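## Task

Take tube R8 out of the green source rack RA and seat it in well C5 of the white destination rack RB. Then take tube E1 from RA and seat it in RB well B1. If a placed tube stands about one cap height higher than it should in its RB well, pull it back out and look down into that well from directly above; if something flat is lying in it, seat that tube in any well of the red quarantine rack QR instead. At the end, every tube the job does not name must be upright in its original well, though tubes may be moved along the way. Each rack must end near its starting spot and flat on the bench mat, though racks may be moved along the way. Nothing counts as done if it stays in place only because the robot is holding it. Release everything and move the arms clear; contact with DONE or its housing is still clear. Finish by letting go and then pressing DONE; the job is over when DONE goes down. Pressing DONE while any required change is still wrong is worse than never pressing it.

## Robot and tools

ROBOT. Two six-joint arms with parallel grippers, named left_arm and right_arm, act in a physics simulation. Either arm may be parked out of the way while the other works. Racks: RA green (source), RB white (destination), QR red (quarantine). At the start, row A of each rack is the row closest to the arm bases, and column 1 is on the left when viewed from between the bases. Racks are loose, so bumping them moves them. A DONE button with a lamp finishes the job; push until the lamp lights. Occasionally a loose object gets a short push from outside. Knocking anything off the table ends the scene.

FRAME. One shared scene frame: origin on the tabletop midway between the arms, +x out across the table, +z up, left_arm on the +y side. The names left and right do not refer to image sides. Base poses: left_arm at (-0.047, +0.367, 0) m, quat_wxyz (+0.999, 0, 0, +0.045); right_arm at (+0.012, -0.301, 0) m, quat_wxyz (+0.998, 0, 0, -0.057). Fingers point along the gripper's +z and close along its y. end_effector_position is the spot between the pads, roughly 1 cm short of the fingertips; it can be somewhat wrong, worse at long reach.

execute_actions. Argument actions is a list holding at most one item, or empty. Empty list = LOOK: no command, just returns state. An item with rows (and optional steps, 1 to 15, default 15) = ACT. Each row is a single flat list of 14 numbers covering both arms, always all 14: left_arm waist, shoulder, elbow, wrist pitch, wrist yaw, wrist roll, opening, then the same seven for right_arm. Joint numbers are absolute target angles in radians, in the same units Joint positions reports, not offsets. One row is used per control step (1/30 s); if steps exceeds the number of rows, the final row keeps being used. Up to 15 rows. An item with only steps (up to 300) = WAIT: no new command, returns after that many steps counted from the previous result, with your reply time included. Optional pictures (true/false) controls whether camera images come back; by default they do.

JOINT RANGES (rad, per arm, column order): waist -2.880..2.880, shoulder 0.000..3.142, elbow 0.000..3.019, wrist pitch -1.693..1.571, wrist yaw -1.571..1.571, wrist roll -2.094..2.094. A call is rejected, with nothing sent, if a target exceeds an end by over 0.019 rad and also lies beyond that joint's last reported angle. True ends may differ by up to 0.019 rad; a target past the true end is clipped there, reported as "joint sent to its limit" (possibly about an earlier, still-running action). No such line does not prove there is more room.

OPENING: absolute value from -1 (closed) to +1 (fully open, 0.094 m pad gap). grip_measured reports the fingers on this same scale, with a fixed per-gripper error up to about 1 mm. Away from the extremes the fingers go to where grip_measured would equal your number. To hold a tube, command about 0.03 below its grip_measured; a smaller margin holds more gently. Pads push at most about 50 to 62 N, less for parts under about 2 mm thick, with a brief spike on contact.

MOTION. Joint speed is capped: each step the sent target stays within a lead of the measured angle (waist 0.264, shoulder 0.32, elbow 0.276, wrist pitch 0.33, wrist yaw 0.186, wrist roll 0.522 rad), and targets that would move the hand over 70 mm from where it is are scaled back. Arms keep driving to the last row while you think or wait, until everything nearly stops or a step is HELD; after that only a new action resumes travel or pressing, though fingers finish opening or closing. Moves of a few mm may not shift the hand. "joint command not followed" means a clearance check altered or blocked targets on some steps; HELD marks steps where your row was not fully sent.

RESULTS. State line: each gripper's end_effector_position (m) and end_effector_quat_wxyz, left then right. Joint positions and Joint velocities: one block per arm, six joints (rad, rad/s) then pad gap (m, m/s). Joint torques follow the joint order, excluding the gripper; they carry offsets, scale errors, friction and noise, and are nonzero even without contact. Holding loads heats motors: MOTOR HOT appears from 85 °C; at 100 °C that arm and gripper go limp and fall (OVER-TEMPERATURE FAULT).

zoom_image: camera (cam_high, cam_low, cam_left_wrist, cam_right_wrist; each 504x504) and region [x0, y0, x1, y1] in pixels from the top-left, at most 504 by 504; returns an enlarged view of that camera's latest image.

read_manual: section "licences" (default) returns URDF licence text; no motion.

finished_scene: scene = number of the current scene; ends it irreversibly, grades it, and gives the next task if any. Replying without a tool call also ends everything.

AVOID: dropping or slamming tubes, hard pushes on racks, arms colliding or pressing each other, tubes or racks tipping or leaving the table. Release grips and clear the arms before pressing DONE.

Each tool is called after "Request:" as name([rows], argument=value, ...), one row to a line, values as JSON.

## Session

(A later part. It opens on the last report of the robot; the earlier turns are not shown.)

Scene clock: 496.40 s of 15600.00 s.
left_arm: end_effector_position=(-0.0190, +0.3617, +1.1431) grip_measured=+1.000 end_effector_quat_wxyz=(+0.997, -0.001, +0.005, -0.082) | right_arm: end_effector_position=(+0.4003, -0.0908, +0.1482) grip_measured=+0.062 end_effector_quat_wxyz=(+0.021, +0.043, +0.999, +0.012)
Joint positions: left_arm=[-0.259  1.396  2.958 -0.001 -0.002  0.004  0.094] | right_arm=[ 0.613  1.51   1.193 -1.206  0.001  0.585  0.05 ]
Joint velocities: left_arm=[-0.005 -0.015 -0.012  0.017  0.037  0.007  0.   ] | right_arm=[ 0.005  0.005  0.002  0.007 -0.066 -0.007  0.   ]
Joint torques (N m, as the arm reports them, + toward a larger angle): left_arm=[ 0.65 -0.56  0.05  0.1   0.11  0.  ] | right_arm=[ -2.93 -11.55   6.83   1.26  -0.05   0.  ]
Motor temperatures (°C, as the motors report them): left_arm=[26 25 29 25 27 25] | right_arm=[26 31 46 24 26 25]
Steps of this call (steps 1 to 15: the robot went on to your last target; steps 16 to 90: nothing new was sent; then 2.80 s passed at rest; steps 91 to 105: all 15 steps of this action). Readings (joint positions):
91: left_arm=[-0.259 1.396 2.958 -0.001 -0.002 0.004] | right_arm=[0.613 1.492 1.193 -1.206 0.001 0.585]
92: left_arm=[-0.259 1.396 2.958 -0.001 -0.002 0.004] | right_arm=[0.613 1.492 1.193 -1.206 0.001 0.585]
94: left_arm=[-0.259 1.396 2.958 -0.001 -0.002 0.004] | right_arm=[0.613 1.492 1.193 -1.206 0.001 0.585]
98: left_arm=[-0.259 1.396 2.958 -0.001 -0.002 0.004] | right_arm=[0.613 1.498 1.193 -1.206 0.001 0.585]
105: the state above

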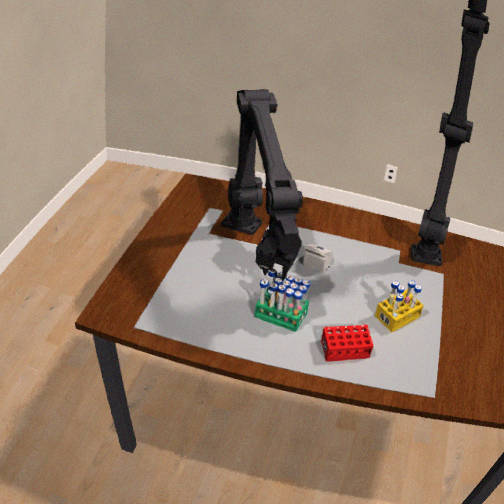

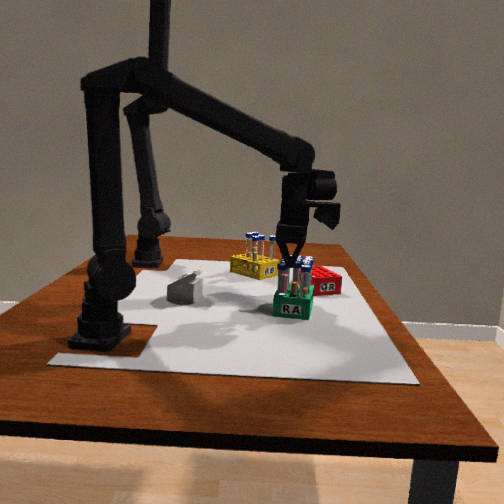

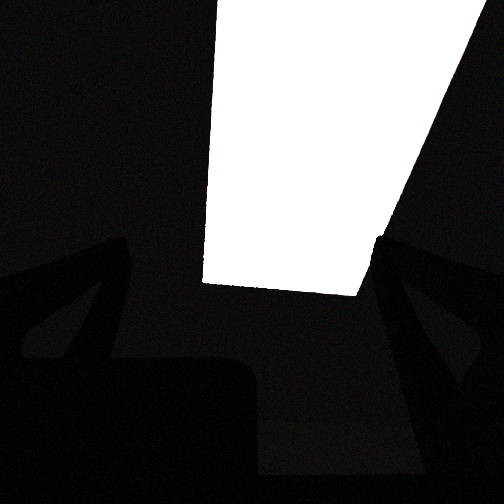

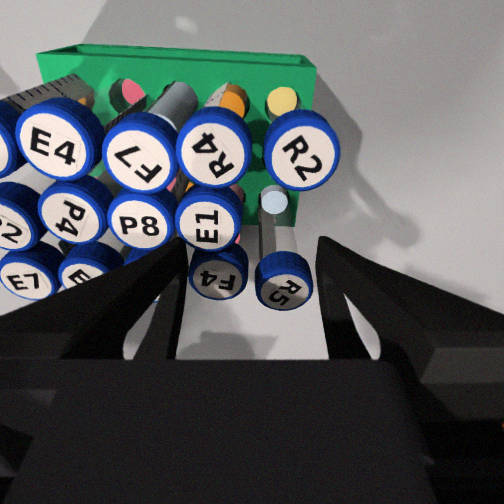

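Request:
execute_actions([
  {"rows": [[-0.25,1.393,2.96,0,0,0,1,0.603,1.521,1.21,-1.191,0,0.598,0.064],[-0.25,1.393,2.96,0,0,0,1,0.603,1.521,1.23,-1.191,0,0.598,0.064],[-0.25,1.393,2.96,0,0,0,1,0.603,1.521,1.245,-1.191,0,0.598,0.064],[-0.25,1.393,2.96,0,0,0,1,0.602,1.522,1.249,-1.191,0,0.598,0.064],[-0.25,1.393,2.96,0,0,0,1,0.601,1.524,1.251,-1.191,0,0.598,0.064],[-0.25,1.393,2.96,0,0,0,1,0.600,1.526,1.253,-1.191,0,0.598,0.064],[-0.25,1.393,2.96,0,0,0,1,0.599,1.528,1.255,-1.191,0,0.598,0.064],[-0.25,1.393,2.96,0,0,0,1,0.598,1.530,1.257,-1.191,0,0.598,0.064],[-0.25,1.393,2.96,0,0,0,1,0.597,1.532,1.259,-1.191,0,0.598,0.064],[-0.25,1.393,2.96,0,0,0,1,0.596,1.533,1.261,-1.191,0,0.598,0.064],[-0.25,1.393,2.96,0,0,0,1,0.595,1.534,1.263,-1.191,0,0.598,0.064]], "steps": 15},
], pictures=false)

Request:
execute_actions([
  {"steps": 8},
])

Request:
zoom_image(camera="cam_right_wrist", region=[100, 150, 352, 330])

Scene clock: 507.67 s of 15600.00 s.
left_arm: end_effector_position=(-0.0190, +0.3617, +1.1431) grip_measured=+1.000 end_effector_quat_wxyz=(+0.997, -0.001, +0.005, -0.082) | right_arm: end_effector_position=(+0.4060, -0.0912, +0.1486) grip_measured=+0.062 end_effector_quat_wxyz=(+0.022, +0.046, +0.999, +0.013)
Joint positions: left_arm=[-0.259  1.396  2.958 -0.001 -0.002  0.004  0.094] | right_arm=[ 0.607  1.52   1.206 -1.206  0.001  0.585  0.05 ]
Joint velocities: left_arm=[-0.015 -0.005  0.017  0.002 -0.051 -0.051  0.   ] | right_arm=[-0.034 -0.005 -0.007  0.002  0.037 -0.007 -0.001]
Joint torques (N m, as the arm reports them, + toward a larger angle): left_arm=[ 0.83 -0.91 -0.07  0.04  0.11  0.  ] | right_arm=[ -3.03 -11.25  11.07   1.24  -0.05   0.  ]
Motor temperatures (°C, as the motors report them): left_arm=[26 25 29 25 27 25] | right_arm=[26 31 45 24 26 25]
Steps of this call (steps 1 to 15: the robot went on to your last target; steps 16 to 90: nothing new was sent; then 7.77 s passed at rest; steps 91 to 105: all 15 steps of this action). Readings (joint positions):
91: left_arm=[-0.259 1.396 2.958 -0.001 -0.002 0.004] | right_arm=[0.613 1.510 1.193 -1.206 0.001 0.585]
92: left_arm=[-0.259 1.396 2.958 -0.001 -0.002 0.004] | right_arm=[0.613 1.510 1.193 -1.206 0.001 0.585]
94: left_arm=[-0.259 1.396 2.958 -0.001 -0.002 0.004] | right_arm=[0.613 1.510 1.193 -1.206 0.001 0.585]
98: left_arm=[-0.259 1.396 2.958 -0.001 -0.002 0.004] | right_arm=[0.613 1.511 1.194 -1.206 0.001 0.585]
105: the state above

Scene clock: 507.93 s of 15600.00 s.
left_arm: end_effector_position=(-0.0190, +0.3617, +1.1431) grip_measured=+1.000 end_effector_quat_wxyz=(+0.997, -0.001, +0.005, -0.082) | right_arm: end_effector_position=(+0.4061, -0.0915, +0.1486) grip_measured=+0.062 end_effector_quat_wxyz=(+0.022, +0.047, +0.999, +0.013)
Joint positions: left_arm=[-0.259  1.396  2.958 -0.001 -0.002  0.004  0.094] | right_arm=[ 0.606  1.52   1.206 -1.206  0.001  0.585  0.05 ]
Joint velocities: left_arm=[-0.015 -0.005  0.022  0.007  0.022 -0.022  0.   ] | right_arm=[-0.005 -0.015 -0.002 -0.007 -0.007 -0.037  0.   ]
Joint torques (N m, as the arm reports them, + toward a larger angle): left_arm=[ 1.09 -0.62 -0.04  0.09  0.12  0.  ] | right_arm=[ -3.21 -11.48  11.03   1.25  -0.05   0.  ]
Motor temperatures (°C, as the motors report them): left_arm=[26 25 29 25 27 25] | right_arm=[26 31 45 24 26 25]
Steps of this call (steps 1 to 8: the robot went on to your last target). Readings (joint positions):
1: left_arm=[-0.259 1.396 2.958 -0.001 -0.002 0.004] | right_arm=[0.606 1.520 1.206 -1.206 0.001 0.585]
2: left_arm=[-0.259 1.396 2.958 -0.001 -0.002 0.004] | right_arm=[0.606 1.520 1.206 -1.206 0.001 0.585]
4: left_arm=[-0.259 1.396 2.958 -0.001 -0.002 0.004] | right_arm=[0.606 1.520 1.206 -1.206 0.001 0.585]
8: the state above

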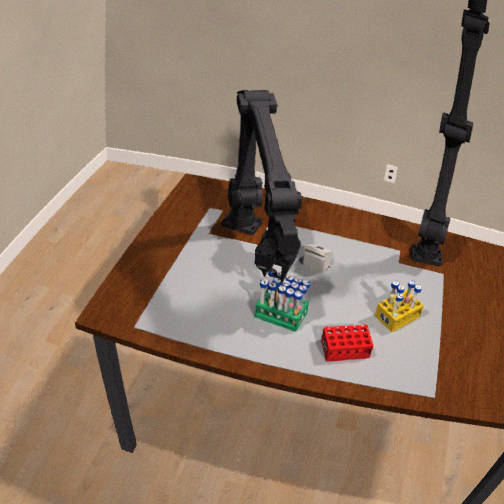

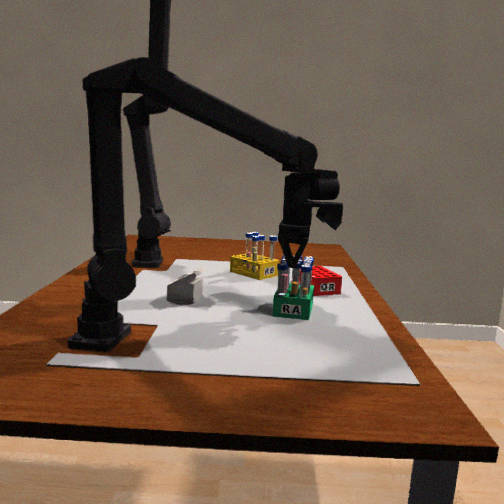

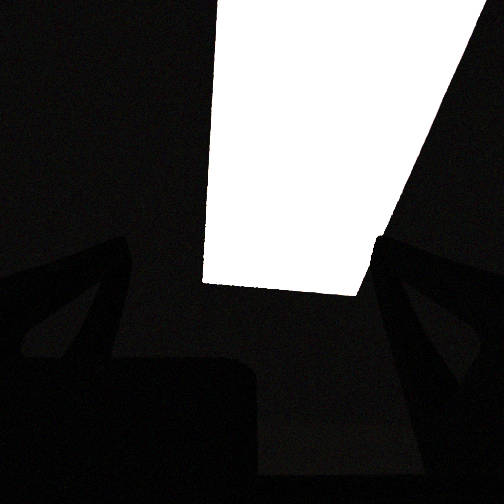

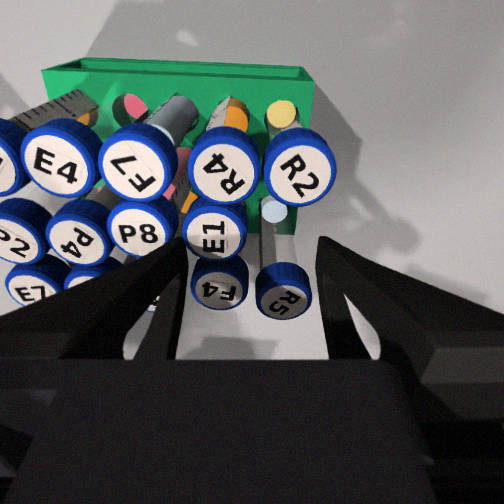

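Region (100, 150, 352, 330) of cam_right_wrist's 504x504 image, scaled by 2.000, with more detail than that image has; it fills the top 360 rows of this view, and the rest is white.

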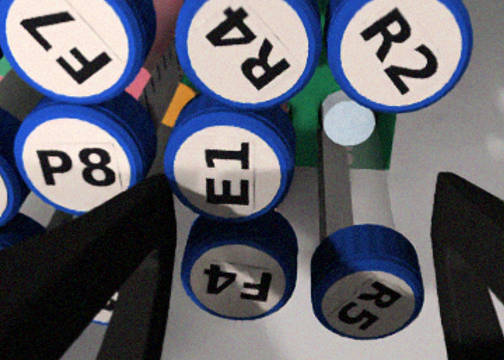

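Request:
execute_actions([
  {"rows": [[-0.25,1.393,2.96,0,0,0,1,0.594,1.536,1.265,-1.191,0,0.598,0.064],[-0.25,1.393,2.96,0,0,0,1,0.593,1.538,1.267,-1.191,0,0.598,0.064],[-0.25,1.393,2.96,0,0,0,1,0.592,1.54,1.269,-1.191,0,0.598,0.064],[-0.25,1.393,2.96,0,0,0,1,0.591,1.542,1.271,-1.191,0,0.598,0.064],[-0.25,1.393,2.96,0,0,0,1,0.590,1.544,1.273,-1.191,0,0.598,0.064],[-0.25,1.393,2.96,0,0,0,1,0.589,1.546,1.275,-1.191,0,0.598,0.064],[-0.25,1.393,2.96,0,0,0,1,0.588,1.548,1.277,-1.191,0,0.598,0.064],[-0.25,1.393,2.96,0,0,0,1,0.587,1.55,1.279,-1.191,0,0.598,0.064],[-0.25,1.393,2.96,0,0,0,1,0.586,1.552,1.281,-1.191,0,0.598,0.064],[-0.25,1.393,2.96,0,0,0,1,0.585,1.554,1.283,-1.191,0,0.598,0.064],[-0.25,1.393,2.96,0,0,0,1,0.584,1.555,1.285,-1.191,0,0.598,0.064],[-0.25,1.393,2.96,0,0,0,1,0.583,1.556,1.285,-1.191,0,0.598,0.064]], "steps": 15},
], pictures=false)

Request:
execute_actions([
  {"steps": 8},
])

Request:
zoom_image(camera="cam_right_wrist", region=[100, 150, 352, 330])

Scene clock: 514.40 s of 15600.00 s.
left_arm: end_effector_position=(-0.0190, +0.3617, +1.1431) grip_measured=+1.000 end_effector_quat_wxyz=(+0.997, -0.001, +0.005, -0.082) | right_arm: end_effector_position=(+0.4161, -0.0926, +0.1473) grip_measured=+0.062 end_effector_quat_wxyz=(+0.022, +0.053, +0.998, +0.013)
Joint positions: left_arm=[-0.259  1.396  2.958 -0.001 -0.002  0.004  0.094] | right_arm=[ 0.593  1.542  1.228 -1.206  0.001  0.585  0.05 ]
Joint velocities: left_arm=[ 0.005 -0.015 -0.002 -0.022  0.037 -0.007  0.   ] | right_arm=[-0.005  0.005 -0.002 -0.007 -0.051 -0.007 -0.   ]
Joint torques (N m, as the arm reports them, + toward a larger angle): left_arm=[ 0.82 -0.49 -0.01  0.08  0.12  0.02] | right_arm=[ -2.99 -11.77  11.12   1.23  -0.05   0.  ]
Motor temperatures (°C, as the motors report them): left_arm=[26 25 29 25 27 25] | right_arm=[26 31 47 24 26 25]
Steps of this call (steps 1 to 15: the robot went on to your last target; steps 16 to 110: nothing new was sent; then 2.30 s passed at rest; steps 111 to 125: all 15 steps of this action). Readings (joint positions):
111: left_arm=[-0.259 1.396 2.958 -0.001 -0.002 0.004] | right_arm=[0.606 1.520 1.206 -1.206 0.001 0.585]
112: left_arm=[-0.259 1.396 2.958 -0.001 -0.002 0.004] | right_arm=[0.606 1.520 1.206 -1.206 0.001 0.585]
114: left_arm=[-0.259 1.396 2.958 -0.001 -0.002 0.004] | right_arm=[0.605 1.522 1.208 -1.206 0.001 0.585]
118: left_arm=[-0.259 1.396 2.958 -0.001 -0.002 0.004] | right_arm=[0.601 1.530 1.217 -1.206 0.001 0.585]
125: the state above

Scene clock: 514.67 s of 15600.00 s.
left_arm: end_effector_position=(-0.0190, +0.3617, +1.1431) grip_measured=+1.000 end_effector_quat_wxyz=(+0.997, -0.001, +0.005, -0.082) | right_arm: end_effector_position=(+0.4161, -0.0926, +0.1473) grip_measured=+0.062 end_effector_quat_wxyz=(+0.022, +0.053, +0.998, +0.013)
Joint positions: left_arm=[-0.259  1.396  2.958 -0.001 -0.002  0.004  0.094] | right_arm=[ 0.593  1.542  1.228 -1.206  0.001  0.585  0.05 ]
Joint velocities: left_arm=[ 0.015  0.005  0.012 -0.002 -0.066  0.007  0.   ] | right_arm=[ 0.005  0.005 -0.007 -0.007 -0.037 -0.022 -0.001]
Joint torques (N m, as the arm reports them, + toward a larger angle): left_arm=[ 0.84 -1.05 -0.02  0.08  0.11 -0.02] | right_arm=[ -3.01 -11.74  11.17   1.26  -0.05   0.01]
Motor temperatures (°C, as the motors report them): left_arm=[26 25 29 25 27 25] | right_arm=[26 31 47 24 26 25]
Steps of this call (steps 1 to 8: the robot went on to your last target). Readings (joint positions):
1: left_arm=[-0.259 1.396 2.958 -0.001 -0.002 0.004] | right_arm=[0.593 1.542 1.228 -1.206 0.001 0.585]
2: left_arm=[-0.259 1.396 2.958 -0.001 -0.002 0.004] | right_arm=[0.593 1.542 1.228 -1.206 0.001 0.585]
4: left_arm=[-0.259 1.396 2.958 -0.001 -0.002 0.004] | right_arm=[0.593 1.542 1.228 -1.206 0.001 0.585]
8: the state above

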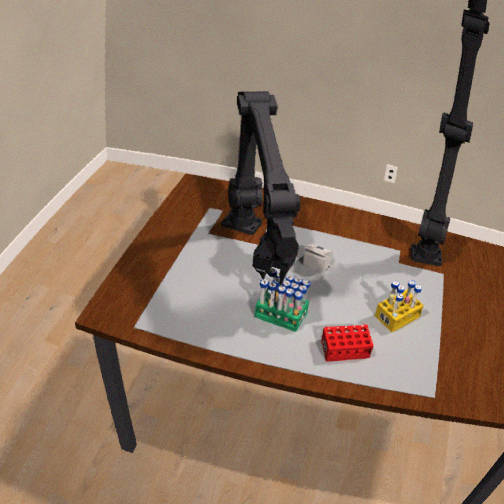

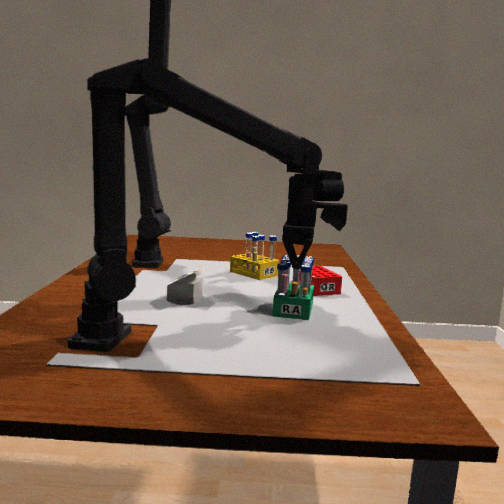

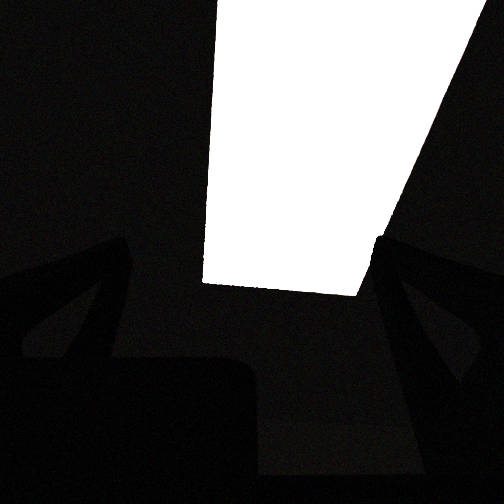

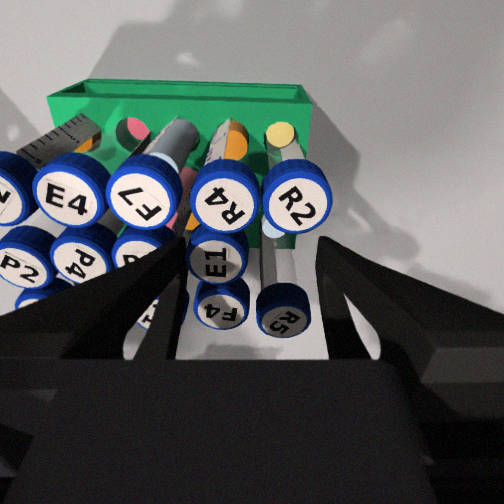

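Region (100, 150, 352, 330) of cam_right_wrist's 504x504 image, scaled by 2.000, with more detail than that image has; it fills the top 360 rows of this view, and the rest is white.

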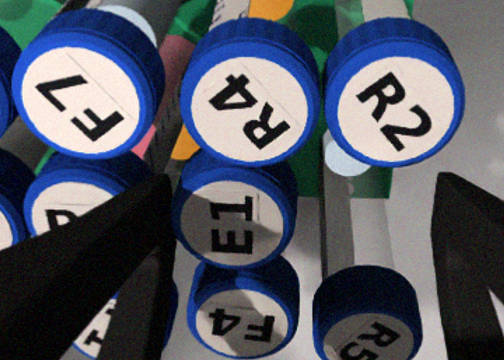

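Request:
execute_actions([
  {"rows": [[-0.25,1.393,2.96,0,0,0,1,0.590,1.556,1.285,-1.191,0,0.598,0.064],[-0.25,1.393,2.96,0,0,0,1,0.598,1.556,1.285,-1.191,0,0.598,0.064],[-0.25,1.393,2.96,0,0,0,1,0.604,1.556,1.285,-1.191,0,0.598,0.064],[-0.25,1.393,2.96,0,0,0,1,0.605,1.5567,1.2858,-1.191,0,0.598,0.064],[-0.25,1.393,2.96,0,0,0,1,0.606,1.5574,1.2866,-1.191,0,0.598,0.064],[-0.25,1.393,2.96,0,0,0,1,0.607,1.5581,1.2874,-1.191,0,0.598,0.05],[-0.25,1.393,2.96,0,0,0,1,0.608,1.5588,1.2882,-1.191,0,0.598,0.03],[-0.25,1.393,2.96,0,0,0,1,0.609,1.5595,1.289,-1.191,0,0.598,0.008],[-0.25,1.393,2.96,0,0,0,1,0.610,1.5603,1.2898,-1.191,0,0.598,-0.015],[-0.25,1.393,2.96,0,0,0,1,0.611,1.561,1.2905,-1.191,0,0.598,-0.038],[-0.25,1.393,2.96,0,0,0,1,0.612,1.5617,1.2913,-1.191,0,0.598,-0.061],[-0.25,1.393,2.96,0,0,0,1,0.613,1.5624,1.2921,-1.191,0,0.598,-0.084],[-0.25,1.393,2.96,0,0,0,1,0.614,1.5631,1.2929,-1.191,0,0.598,-0.107],[-0.25,1.393,2.96,0,0,0,1,0.615,1.5638,1.2937,-1.191,0,0.598,-0.13],[-0.25,1.393,2.96,0,0,0,1,0.616,1.5645,1.2945,-1.191,0,0.598,-0.153]], "steps": 15},
], pictures=false)

Request:
execute_actions([
  {"rows": [[-0.25,1.393,2.96,0,0,0,1,0.616,1.5645,1.2945,-1.191,0,0.598,-0.176],[-0.25,1.393,2.96,0,0,0,1,0.616,1.5645,1.2945,-1.191,0,0.598,-0.199],[-0.25,1.393,2.96,0,0,0,1,0.616,1.5645,1.2945,-1.191,0,0.598,-0.215]], "steps": 10},
])

Request:
zoom_image(camera="cam_right_wrist", region=[100, 150, 352, 330])

Scene clock: 523.77 s of 15600.00 s.
left_arm: end_effector_position=(-0.0190, +0.3617, +1.1431) grip_measured=+1.000 end_effector_quat_wxyz=(+0.997, -0.001, +0.005, -0.082) | right_arm: end_effector_position=(+0.4171, -0.0878, +0.1480) grip_measured=-0.140 end_effector_quat_wxyz=(+0.023, +0.049, +0.998, +0.013)
Joint positions: left_arm=[-0.259  1.396  2.958 -0.001 -0.002  0.004  0.094] | right_arm=[ 0.602  1.548  1.236 -1.206  0.001  0.585  0.04 ]
Joint velocities: left_arm=[ 0.005  0.005 -0.012 -0.002  0.007 -0.037  0.   ] | right_arm=[ 0.024  0.024  0.012  0.007 -0.051  0.037 -0.024]
Joint torques (N m, as the arm reports them, + toward a larger angle): left_arm=[ 0.56 -0.84 -0.01 -0.02  0.1   0.  ] | right_arm=[ -1.13 -11.65  11.1    1.27  -0.06   0.  ]
Motor temperatures (°C, as the motors report them): left_arm=[26 25 29 25 27 25] | right_arm=[26 31 48 24 26 25]
Steps of this call (steps 1 to 15: the robot went on to your last target; steps 16 to 90: nothing new was sent; then 5.60 s passed at rest; steps 91 to 105: all 15 steps of this action). Readings (joint positions):
91: left_arm=[-0.259 1.396 2.958 -0.001 -0.002 0.004] | right_arm=[0.593 1.542 1.228 -1.206 0.001 0.585]
92: left_arm=[-0.259 1.396 2.958 -0.001 -0.002 0.004] | right_arm=[0.593 1.542 1.228 -1.206 0.001 0.585]
94: left_arm=[-0.259 1.396 2.958 -0.001 -0.002 0.004] | right_arm=[0.593 1.542 1.228 -1.206 0.001 0.585]
98: left_arm=[-0.259 1.396 2.958 -0.001 -0.002 0.004] | right_arm=[0.594 1.542 1.228 -1.206 0.001 0.585]
105: the state above

Scene clock: 524.10 s of 15600.00 s.
left_arm: end_effector_position=(-0.0190, +0.3617, +1.1431) grip_measured=+1.000 end_effector_quat_wxyz=(+0.997, -0.001, +0.005, -0.082) | right_arm: end_effector_position=(+0.4170, -0.0863, +0.1477) grip_measured=-0.213 end_effector_quat_wxyz=(+0.023, +0.048, +0.999, +0.013)
Joint positions: left_arm=[-0.259  1.396  2.958 -0.001 -0.002  0.004  0.094] | right_arm=[ 0.605  1.55   1.237 -1.206  0.001  0.585  0.037]
Joint velocities: left_arm=[-0.005 -0.005  0.012  0.002  0.051 -0.066  0.   ] | right_arm=[-0.034  0.005 -0.002  0.002 -0.007 -0.022  0.   ]
Joint torques (N m, as the arm reports them, + toward a larger angle): left_arm=[ 1.07 -0.72  0.03 -0.04  0.13 -0.02] | right_arm=[ -1.22 -11.91  11.07   1.25  -0.05   0.  ]
Motor temperatures (°C, as the motors report them): left_arm=[26 25 29 25 27 25] | right_arm=[26 31 48 24 26 25]
Steps of this call (steps 1 to 10: all 10 steps of this action). Readings (joint positions):
1: left_arm=[-0.259 1.396 2.958 -0.001 -0.002 0.004] | right_arm=[0.603 1.549 1.237 -1.206 0.001 0.585]
2: left_arm=[-0.259 1.396 2.958 -0.001 -0.002 0.004] | right_arm=[0.603 1.549 1.237 -1.206 0.001 0.585]
4: left_arm=[-0.259 1.396 2.958 -0.001 -0.002 0.004] | right_arm=[0.605 1.549 1.237 -1.206 0.001 0.585]
8: left_arm=[-0.259 1.396 2.958 -0.001 -0.002 0.004] | right_arm=[0.605 1.550 1.237 -1.206 0.001 0.585]
10: the state above

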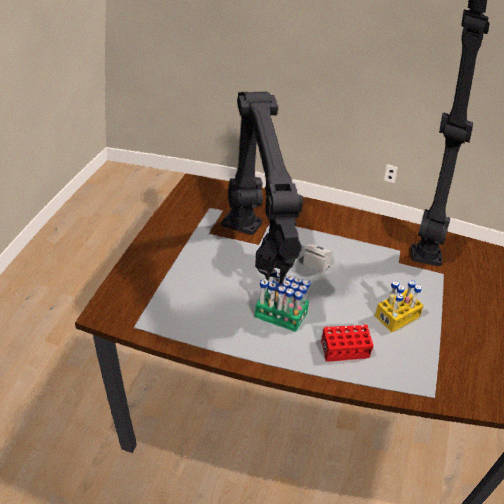

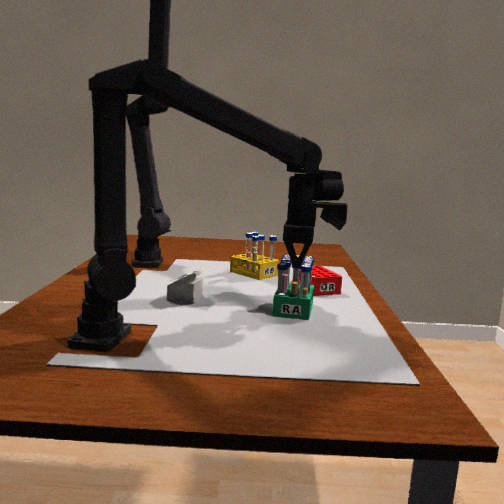

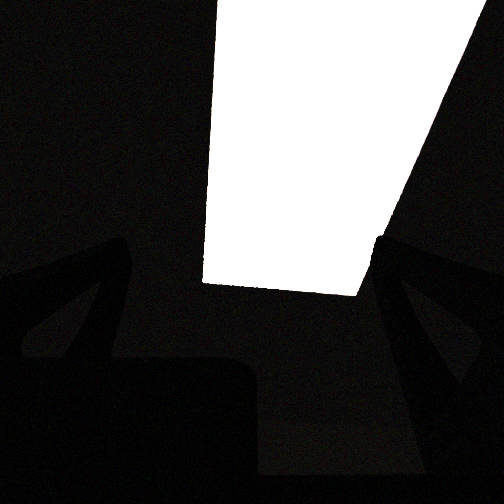

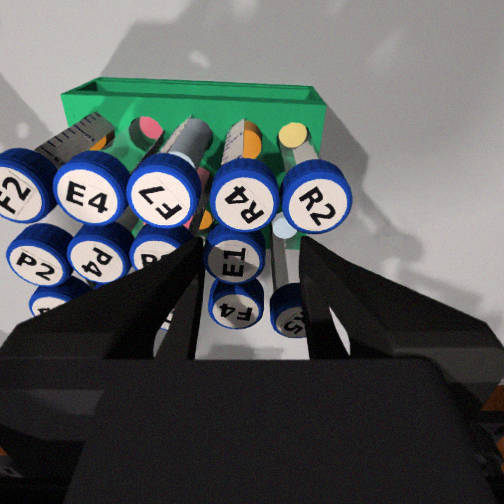

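Region (100, 150, 352, 330) of cam_right_wrist's 504x504 image, scaled by 2.000, with more detail than that image has; it fills the top 360 rows of this view, and the rest is white.

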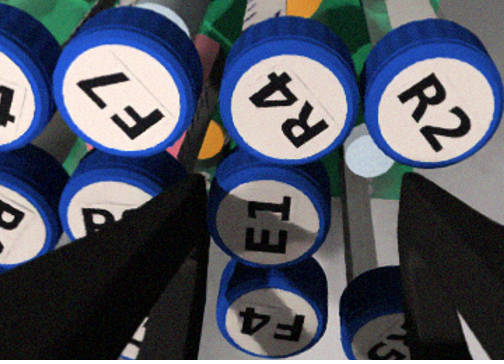

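Request:
execute_actions([
  {"rows": [[-0.25,1.393,2.96,0,0,0,1,0.617,1.5652,1.2953,-1.191,0,0.598,-0.215],[-0.25,1.393,2.96,0,0,0,1,0.618,1.5659,1.2961,-1.191,0,0.598,-0.215],[-0.25,1.393,2.96,0,0,0,1,0.619,1.5667,1.2969,-1.191,0,0.598,-0.22],[-0.25,1.393,2.96,0,0,0,1,0.620,1.5674,1.2977,-1.191,0,0.598,-0.24],[-0.25,1.393,2.96,0,0,0,1,0.621,1.5681,1.2985,-1.191,0,0.598,-0.262],[-0.25,1.393,2.96,0,0,0,1,0.622,1.5688,1.2993,-1.191,0,0.598,-0.285],[-0.25,1.393,2.96,0,0,0,1,0.623,1.5695,1.3001,-1.191,0,0.598,-0.308],[-0.25,1.393,2.96,0,0,0,1,0.624,1.5703,1.3009,-1.191,0,0.598,-0.331],[-0.25,1.393,2.96,0,0,0,1,0.625,1.571,1.3017,-1.191,0,0.598,-0.354],[-0.25,1.393,2.96,0,0,0,1,0.626,1.5717,1.3025,-1.191,0,0.598,-0.377],[-0.25,1.393,2.96,0,0,0,1,0.627,1.5724,1.3033,-1.191,0,0.598,-0.40],[-0.25,1.393,2.96,0,0,0,1,0.628,1.5732,1.3041,-1.191,0,0.598,-0.423],[-0.25,1.393,2.96,0,0,0,1,0.628,1.5732,1.3041,-1.191,0,0.598,-0.446],[-0.25,1.393,2.96,0,0,0,1,0.628,1.5732,1.3041,-1.191,0,0.598,-0.469],[-0.25,1.393,2.96,0,0,0,1,0.628,1.5732,1.3041,-1.191,0,0.598,-0.489]], "steps": 15},
], pictures=false)

Request:
execute_actions([
  {"rows": [[-0.25,1.393,2.96,0,0,0,1,0.628,1.575,1.30,-1.191,0,0.598,-0.489],[-0.25,1.393,2.96,0,0,0,1,0.628,1.577,1.295,-1.191,0,0.598,-0.489],[-0.25,1.393,2.96,0,0,0,1,0.628,1.579,1.29,-1.191,0,0.598,-0.489],[-0.25,1.393,2.96,0,0,0,1,0.628,1.581,1.29,-1.191,0,0.598,-0.489],[-0.25,1.393,2.96,0,0,0,1,0.628,1.583,1.29,-1.191,0,0.598,-0.489],[-0.25,1.393,2.96,0,0,0,1,0.628,1.584,1.29,-1.191,0,0.598,-0.489]], "steps": 14},
])

Request:
zoom_image(camera="cam_right_wrist", region=[126, 150, 378, 330])

Scene clock: 530.83 s of 15600.00 s.
left_arm: end_effector_position=(-0.0190, +0.3617, +1.1431) grip_measured=+1.000 end_effector_quat_wxyz=(+0.997, -0.001, +0.005, -0.082) | right_arm: end_effector_position=(+0.4174, -0.0801, +0.1475) grip_measured=-0.477 end_effector_quat_wxyz=(+0.023, +0.042, +0.999, +0.014)
Joint positions: left_arm=[-0.259  1.396  2.958 -0.001 -0.002  0.004  0.094] | right_arm=[ 0.616  1.558  1.246 -1.206  0.001  0.585  0.025]
Joint velocities: left_arm=[-0.005  0.015 -0.002  0.007 -0.022  0.037  0.   ] | right_arm=[ 0.015 -0.015 -0.007  0.002  0.007 -0.037 -0.022]
Joint torques (N m, as the arm reports them, + toward a larger angle): left_arm=[ 0.43 -1.08  0.07  0.    0.09 -0.01] | right_arm=[ -1.81 -12.64  11.06   1.26  -0.06   0.  ]
Motor temperatures (°C, as the motors report them): left_arm=[26 25 29 25 27 25] | right_arm=[26 31 48 24 26 25]
Steps of this call (steps 1 to 15: the robot went on to your last target; steps 16 to 90: nothing new was sent; then 3.23 s passed at rest; steps 91 to 105: all 15 steps of this action). Readings (joint positions):
91: left_arm=[-0.259 1.396 2.958 -0.001 -0.002 0.004] | right_arm=[0.605 1.550 1.237 -1.206 0.001 0.585]
92: left_arm=[-0.259 1.396 2.958 -0.001 -0.002 0.004] | right_arm=[0.605 1.550 1.237 -1.206 0.001 0.585]
94: left_arm=[-0.259 1.396 2.958 -0.001 -0.002 0.004] | right_arm=[0.605 1.550 1.237 -1.206 0.001 0.585]
98: left_arm=[-0.259 1.396 2.958 -0.001 -0.002 0.004] | right_arm=[0.609 1.553 1.241 -1.206 0.001 0.585]
105: the state above

Scene clock: 531.30 s of 15600.00 s.
left_arm: end_effector_position=(-0.0190, +0.3617, +1.1431) grip_measured=+1.000 end_effector_quat_wxyz=(+0.997, -0.001, +0.005, -0.082) | right_arm: end_effector_position=(+0.4176, -0.0797, +0.1420) grip_measured=-0.488 end_effector_quat_wxyz=(+0.018, +0.042, +0.999, +0.010)
Joint positions: left_arm=[-0.259  1.396  2.958 -0.001 -0.002  0.004  0.094] | right_arm=[ 0.616  1.571  1.247 -1.206  0.001  0.585  0.024]
Joint velocities: left_arm=[ 0.015 -0.005 -0.007 -0.007  0.051 -0.022  0.   ] | right_arm=[-0.005  0.005  0.002 -0.007 -0.007 -0.037  0.001]
Joint torques (N m, as the arm reports them, + toward a larger angle): left_arm=[ 0.72 -1.03  0.    0.05  0.11  0.02] | right_arm=[ -1.18 -12.43  10.12   1.23  -0.05   0.  ]
Motor temperatures (°C, as the motors report them): left_arm=[26 25 29 25 27 25] | right_arm=[26 31 48 24 26 25]
Steps of this call (steps 1 to 14: all 14 steps of this action). Readings (joint positions):
1: left_arm=[-0.259 1.396 2.958 -0.001 -0.002 0.004] | right_arm=[0.616 1.558 1.247 -1.206 0.001 0.585]
2: left_arm=[-0.259 1.396 2.958 -0.001 -0.002 0.004] | right_arm=[0.616 1.558 1.247 -1.206 0.001 0.585]
4: left_arm=[-0.259 1.396 2.958 -0.001 -0.002 0.004] | right_arm=[0.616 1.560 1.247 -1.206 0.001 0.585]
8: left_arm=[-0.259 1.396 2.958 -0.001 -0.002 0.004] | right_arm=[0.616 1.567 1.247 -1.206 0.001 0.585]
14: the state above

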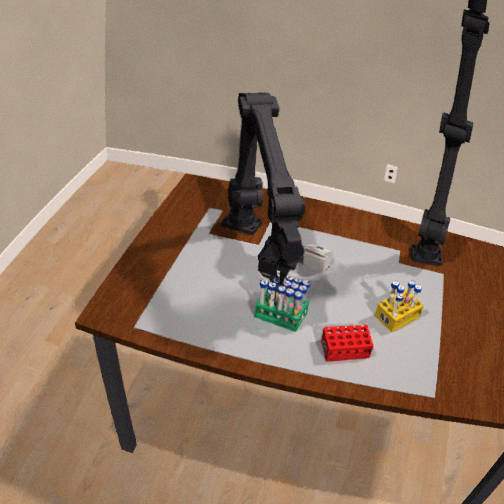

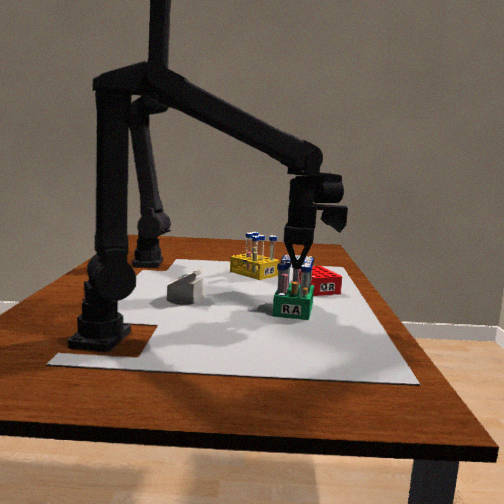

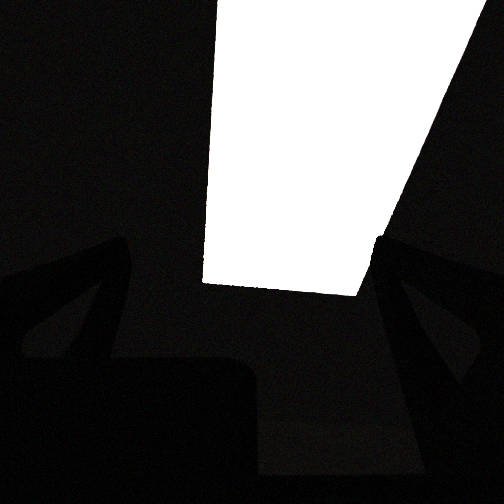

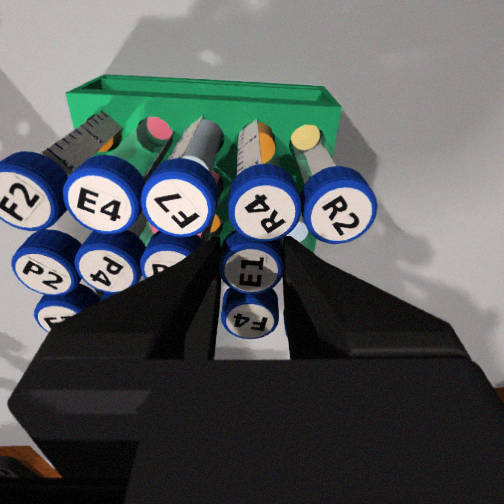

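Region (126, 150, 378, 330) of cam_right_wrist's 504x504 image, scaled by 2.000, with more detail than that image has; it fills the top 360 rows of this view, and the rest is white.

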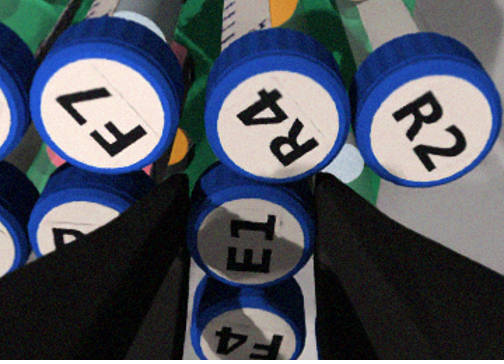

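Request:
execute_actions([
  {"rows": [[-0.25,1.393,2.96,0,0,0,1,0.628,1.584,1.29,-1.191,0,0.598,-0.505],[-0.25,1.393,2.96,0,0,0,1,0.628,1.584,1.29,-1.191,0,0.598,-0.52],[-0.25,1.393,2.96,0,0,0,1,0.628,1.584,1.29,-1.191,0,0.598,-0.532],[-0.25,1.393,2.96,0,0,0,1,0.628,1.584,1.29,-1.191,0,0.598,-0.542],[-0.25,1.393,2.96,0,0,0,1,0.628,1.584,1.29,-1.191,0,0.598,-0.552],[-0.25,1.393,2.96,0,0,0,1,0.628,1.584,1.29,-1.191,0,0.598,-0.562],[-0.25,1.393,2.96,0,0,0,1,0.628,1.584,1.29,-1.191,0,0.598,-0.572],[-0.25,1.393,2.96,0,0,0,1,0.628,1.584,1.29,-1.191,0,0.598,-0.577]], "steps": 12},
], pictures=false)

Scene clock: 535.37 s of 15600.00 s.
left_arm: end_effector_position=(-0.0190, +0.3617, +1.1431) grip_measured=+1.000 end_effector_quat_wxyz=(+0.997, -0.001, +0.005, -0.082) | right_arm: end_effector_position=(+0.4176, -0.0797, +0.1420) grip_measured=-0.543 end_effector_quat_wxyz=(+0.018, +0.042, +0.999, +0.010)
Joint positions: left_arm=[-0.259  1.396  2.958 -0.001 -0.002  0.004  0.094] | right_arm=[ 0.616  1.571  1.247 -1.206  0.001  0.585  0.021]
Joint velocities: left_arm=[ 0.005 -0.005 -0.017  0.007 -0.022 -0.007  0.   ] | right_arm=[-0.005  0.005 -0.007  0.002 -0.022  0.007 -0.001]
Joint torques (N m, as the arm reports them, + toward a larger angle): left_arm=[ 0.86 -0.93  0.    0.05  0.12  0.02] | right_arm=[ -1.17 -12.29  10.07   1.23  -0.05   0.  ]
Motor temperatures (°C, as the motors report them): left_arm=[26 25 29 25 27 25] | right_arm=[26 31 48 24 26 25]
Steps of this call (steps 1 to 15: the robot went on to your last target; steps 16 to 90: nothing new was sent; then 0.67 s passed at rest; steps 91 to 102: all 12 steps of this action). Readings (joint positions):
91: left_arm=[-0.259 1.396 2.958 -0.001 -0.002 0.004] | right_arm=[0.616 1.571 1.247 -1.206 0.001 0.585]
92: left_arm=[-0.259 1.396 2.958 -0.001 -0.002 0.004] | right_arm=[0.616 1.571 1.247 -1.206 0.001 0.585]
94: left_arm=[-0.259 1.396 2.958 -0.001 -0.002 0.004] | right_arm=[0.616 1.571 1.247 -1.206 0.001 0.585]
98: left_arm=[-0.259 1.396 2.958 -0.001 -0.002 0.004] | right_arm=[0.616 1.571 1.247 -1.206 0.001 0.585]
102: the state above

Request:
execute_actions([
  {"rows": [[-0.25,1.393,2.96,0,0,0,1,0.628,1.575,1.296,-1.205,0,0.598,-0.577],[-0.25,1.393,2.96,0,0,0,1,0.628,1.565,1.301,-1.216,0,0.598,-0.577],[-0.25,1.393,2.96,0,0,0,1,0.628,1.558,1.303,-1.224,0,0.598,-0.577],[-0.25,1.393,2.96,0,0,0,1,0.628,1.5573,1.3049,-1.2266,0,0.598,-0.577],[-0.25,1.393,2.96,0,0,0,1,0.628,1.5559,1.3088,-1.2319,0,0.598,-0.577],[-0.25,1.393,2.96,0,0,0,1,0.628,1.5539,1.3145,-1.2398,0,0.598,-0.577],[-0.25,1.393,2.96,0,0,0,1,0.628,1.5518,1.3203,-1.2477,0,0.598,-0.577],[-0.25,1.393,2.96,0,0,0,1,0.628,1.5491,1.328,-1.2582,0,0.598,-0.577],[-0.25,1.393,2.96,0,0,0,1,0.628,1.5464,1.3357,-1.2687,0,0.598,-0.577],[-0.25,1.393,2.96,0,0,0,1,0.628,1.543,1.3453,-1.2819,0,0.598,-0.577],[-0.25,1.393,2.96,0,0,0,1,0.628,1.5395,1.3549,-1.295,0,0.598,-0.577],[-0.25,1.393,2.96,0,0,0,1,0.628,1.5361,1.3645,-1.3082,0,0.598,-0.577],[-0.25,1.393,2.96,0,0,0,1,0.628,1.532,1.376,-1.324,0,0.598,-0.577],[-0.25,1.393,2.96,0,0,0,1,0.628,1.5293,1.3889,-1.3396,0,0.598,-0.577],[-0.25,1.393,2.96,0,0,0,1,0.628,1.5266,1.4018,-1.3552,0,0.598,-0.577]], "steps": 15},
], pictures=false)

Request:
execute_actions([
  {"rows": [[-0.25,1.393,2.96,0,0,0,1,0.628,1.5235,1.4169,-1.3734,0,0.598,-0.577],[-0.25,1.393,2.96,0,0,0,1,0.628,1.5203,1.4319,-1.3916,0,0.598,-0.577],[-0.25,1.393,2.96,0,0,0,1,0.628,1.5172,1.447,-1.4098,0,0.598,-0.577],[-0.25,1.393,2.96,0,0,0,1,0.628,1.514,1.462,-1.428,0,0.598,-0.577],[-0.25,1.393,2.96,0,0,0,1,0.628,1.5126,1.4814,-1.4488,0,0.598,-0.577],[-0.25,1.393,2.96,0,0,0,1,0.628,1.5112,1.5008,-1.4696,0,0.598,-0.577],[-0.25,1.393,2.96,0,0,0,1,0.628,1.5098,1.5202,-1.4904,0,0.598,-0.577],[-0.25,1.393,2.96,0,0,0,1,0.628,1.5084,1.5396,-1.5112,0,0.598,-0.577],[-0.25,1.393,2.96,0,0,0,1,0.628,1.507,1.559,-1.532,0,0.598,-0.577],[-0.25,1.393,2.96,0,0,0,1,0.628,1.507,1.5777,-1.5504,0,0.598,-0.577],[-0.25,1.393,2.96,0,0,0,1,0.628,1.507,1.5963,-1.5689,0,0.598,-0.577],[-0.25,1.393,2.96,0,0,0,1,0.628,1.507,1.6123,-1.5847,0,0.598,-0.577],[-0.25,1.393,2.96,0,0,0,1,0.628,1.507,1.6257,-1.5978,0,0.598,-0.577],[-0.25,1.393,2.96,0,0,0,1,0.628,1.507,1.6337,-1.6057,0,0.598,-0.577],[-0.25,1.393,2.96,0,0,0,1,0.628,1.507,1.639,-1.611,0,0.598,-0.577]], "steps": 15},
], pictures=false)

Request:
execute_actions([
  {"steps": 8},
])

Scene clock: 562.07 s of 15600.00 s.
left_arm: end_effector_position=(-0.0190, +0.3617, +1.1431) grip_measured=+1.000 end_effector_quat_wxyz=(+0.997, -0.001, +0.005, -0.082) | right_arm: end_effector_position=(+0.4171, -0.0797, +0.1716) grip_measured=-0.543 end_effector_quat_wxyz=(+0.008, +0.041, +0.999, +0.005)
Joint positions: left_arm=[-0.259  1.396  2.958 -0.001 -0.002  0.004  0.094] | right_arm=[ 0.617  1.562  1.318 -1.308  0.     0.585  0.021]
Joint velocities: left_arm=[-0.015  0.005 -0.007 -0.027 -0.022 -0.081  0.   ] | right_arm=[ 0.005 -0.103  0.305 -0.466 -0.066 -0.007  0.   ]
Joint torques (N m, as the arm reports them, + toward a larger angle): left_arm=[ 0.99 -1.36 -0.03  0.04  0.13  0.  ] | right_arm=[ -1.17 -16.47  11.61  -0.17   0.01   0.  ]
Motor temperatures (°C, as the motors report them): left_arm=[26 25 29 25 27 25] | right_arm=[26 31 48 24 26 25]
Steps of this call (steps 1 to 15: the robot went on to your last target; steps 16 to 90: nothing new was sent; then 23.20 s passed at rest; steps 91 to 105: all 15 steps of this action). Readings (joint positions):
91: left_arm=[-0.259 1.396 2.958 -0.001 -0.002 0.004] | right_arm=[0.616 1.571 1.247 -1.206 0.001 0.585]
92: left_arm=[-0.259 1.396 2.958 -0.001 -0.002 0.004] | right_arm=[0.616 1.571 1.247 -1.206 0.001 0.585]
94: left_arm=[-0.259 1.396 2.958 -0.001 -0.002 0.004] | right_arm=[0.616 1.571 1.247 -1.207 0.001 0.585]
98: left_arm=[-0.259 1.396 2.958 -0.001 -0.002 0.004] | right_arm=[0.617 1.571 1.256 -1.225 0.000 0.585]
105: the state above

Scene clock: 562.57 s of 15600.00 s.
left_arm: end_effector_position=(-0.0190, +0.3617, +1.1431) grip_measured=+1.000 end_effector_quat_wxyz=(+0.997, -0.001, +0.005, -0.082) | right_arm: end_effector_position=(+0.4192, -0.0786, +0.2855) grip_measured=-0.543 end_effector_quat_wxyz=(+0.019, +0.041, +0.999, +0.012)
Joint positions: left_arm=[-0.259  1.396  2.958 -0.001 -0.002  0.004  0.094] | right_arm=[ 0.617  1.522  1.572 -1.575  0.     0.585  0.021]
Joint velocities: left_arm=[-0.015 -0.005  0.007  0.017 -0.051 -0.081  0.   ] | right_arm=[ 0.005 -0.073  0.354 -0.291 -0.007 -0.007 -0.   ]
Joint torques (N m, as the arm reports them, + toward a larger angle): left_arm=[ 0.38 -0.61  0.    0.06  0.1   0.03] | right_arm=[ -1.21 -14.29  10.67  -0.08  -0.03   0.  ]
Motor temperatures (°C, as the motors report them): left_arm=[26 25 29 25 27 25] | right_arm=[26 31 48 24 26 25]
Steps of this call (steps 1 to 15: all 15 steps of this action). Readings (joint positions):
1: left_arm=[-0.259 1.396 2.958 -0.001 -0.002 0.004] | right_arm=[0.617 1.558 1.329 -1.324 0.000 0.585]
2: left_arm=[-0.259 1.396 2.958 -0.001 -0.002 0.004] | right_arm=[0.617 1.555 1.343 -1.342 0.000 0.585]
4: left_arm=[-0.259 1.396 2.958 -0.001 -0.002 0.004] | right_arm=[0.617 1.547 1.372 -1.377 0.000 0.585]
8: left_arm=[-0.259 1.396 2.958 -0.001 -0.002 0.004] | right_arm=[0.617 1.534 1.444 -1.454 0.000 0.585]
15: the state above

Scene clock: 562.83 s of 15600.00 s.
left_arm: end_effector_position=(-0.0190, +0.3617, +1.1431) grip_measured=+1.000 end_effector_quat_wxyz=(+0.997, -0.001, +0.005, -0.082) | right_arm: end_effector_position=(+0.4172, -0.0797, +0.2966) grip_measured=-0.543 end_effector_quat_wxyz=(+0.023, +0.041, +0.999, +0.014)
Joint positions: left_arm=[-0.259  1.396  2.958 -0.001 -0.002  0.004  0.094] | right_arm=[ 0.617  1.513  1.591 -1.596  0.     0.585  0.021]
Joint velocities: left_arm=[-0.005 -0.005 -0.012  0.012 -0.007 -0.022  0.   ] | right_arm=[-0.005  0.015  0.002 -0.007  0.066 -0.037 -0.   ]
Joint torques (N m, as the arm reports them, + toward a larger angle): left_arm=[ 0.96 -1.05 -0.05 -0.01  0.11  0.  ] | right_arm=[ -1.28 -13.94  10.97  -0.32  -0.04   0.  ]
Motor temperatures (°C, as the motors report them): left_arm=[26 25 29 25 27 25] | right_arm=[26 31 48 24 26 25]
Steps of this call (steps 1 to 8: the robot went on to your last target). Readings (joint positions):
1: left_arm=[-0.259 1.396 2.958 -0.001 -0.002 0.004] | right_arm=[0.617 1.520 1.582 -1.583 0.000 0.585]
2: left_arm=[-0.259 1.396 2.958 -0.001 -0.002 0.004] | right_arm=[0.617 1.518 1.587 -1.588 0.000 0.585]
4: left_arm=[-0.259 1.396 2.958 -0.001 -0.002 0.004] | right_arm=[0.617 1.513 1.591 -1.593 0.000 0.585]
8: the state above

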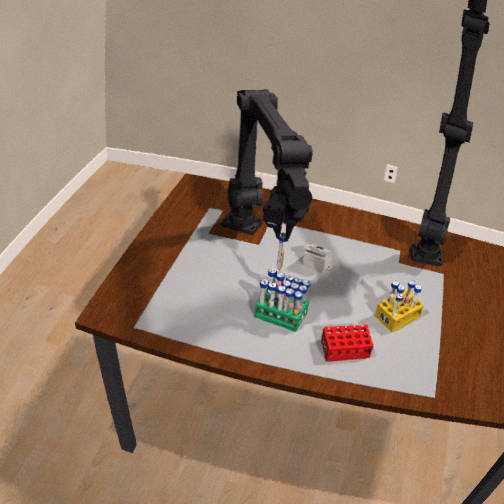

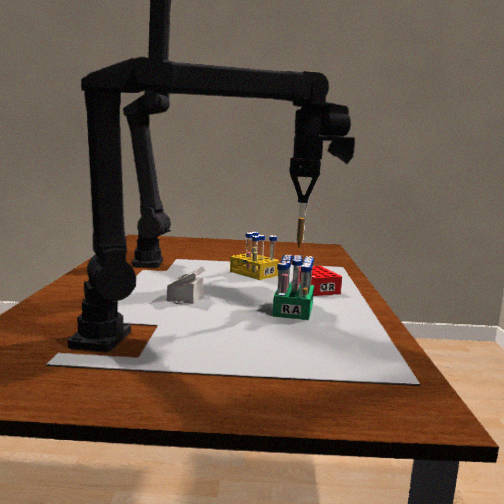

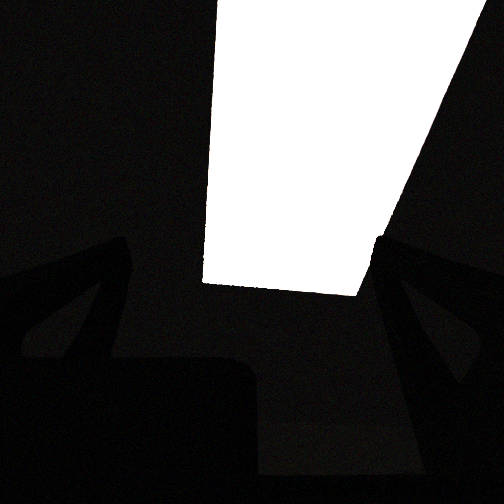

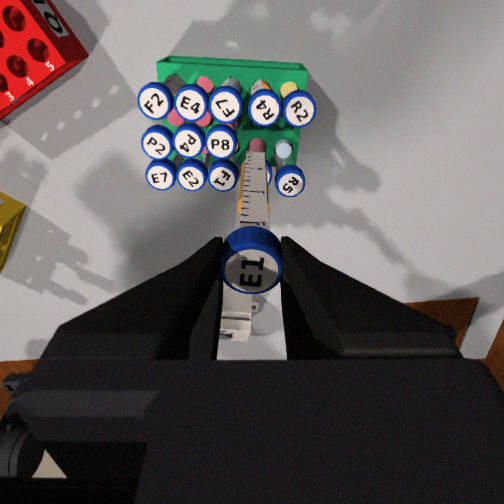

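Request:
zoom_image(camera="cam_right_wrist", region=[190, 120, 320, 300])

Request:
zoom_image(camera="cam_low", region=[240, 100, 370, 330])

Region (190, 120, 320, 300) of cam_right_wrist's 504x504 image, scaled by 2.800, with more detail than that image has.

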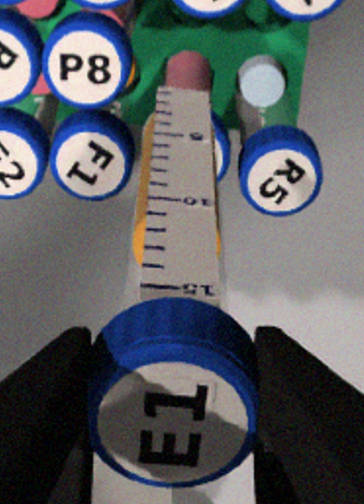

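Region (240, 100, 370, 330) of cam_low's 504x504 image, scaled by 2.191, with more detail than that image has; it fills the left 285 columns of this view, and the rest is white.

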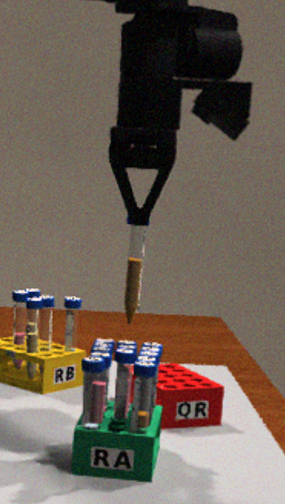

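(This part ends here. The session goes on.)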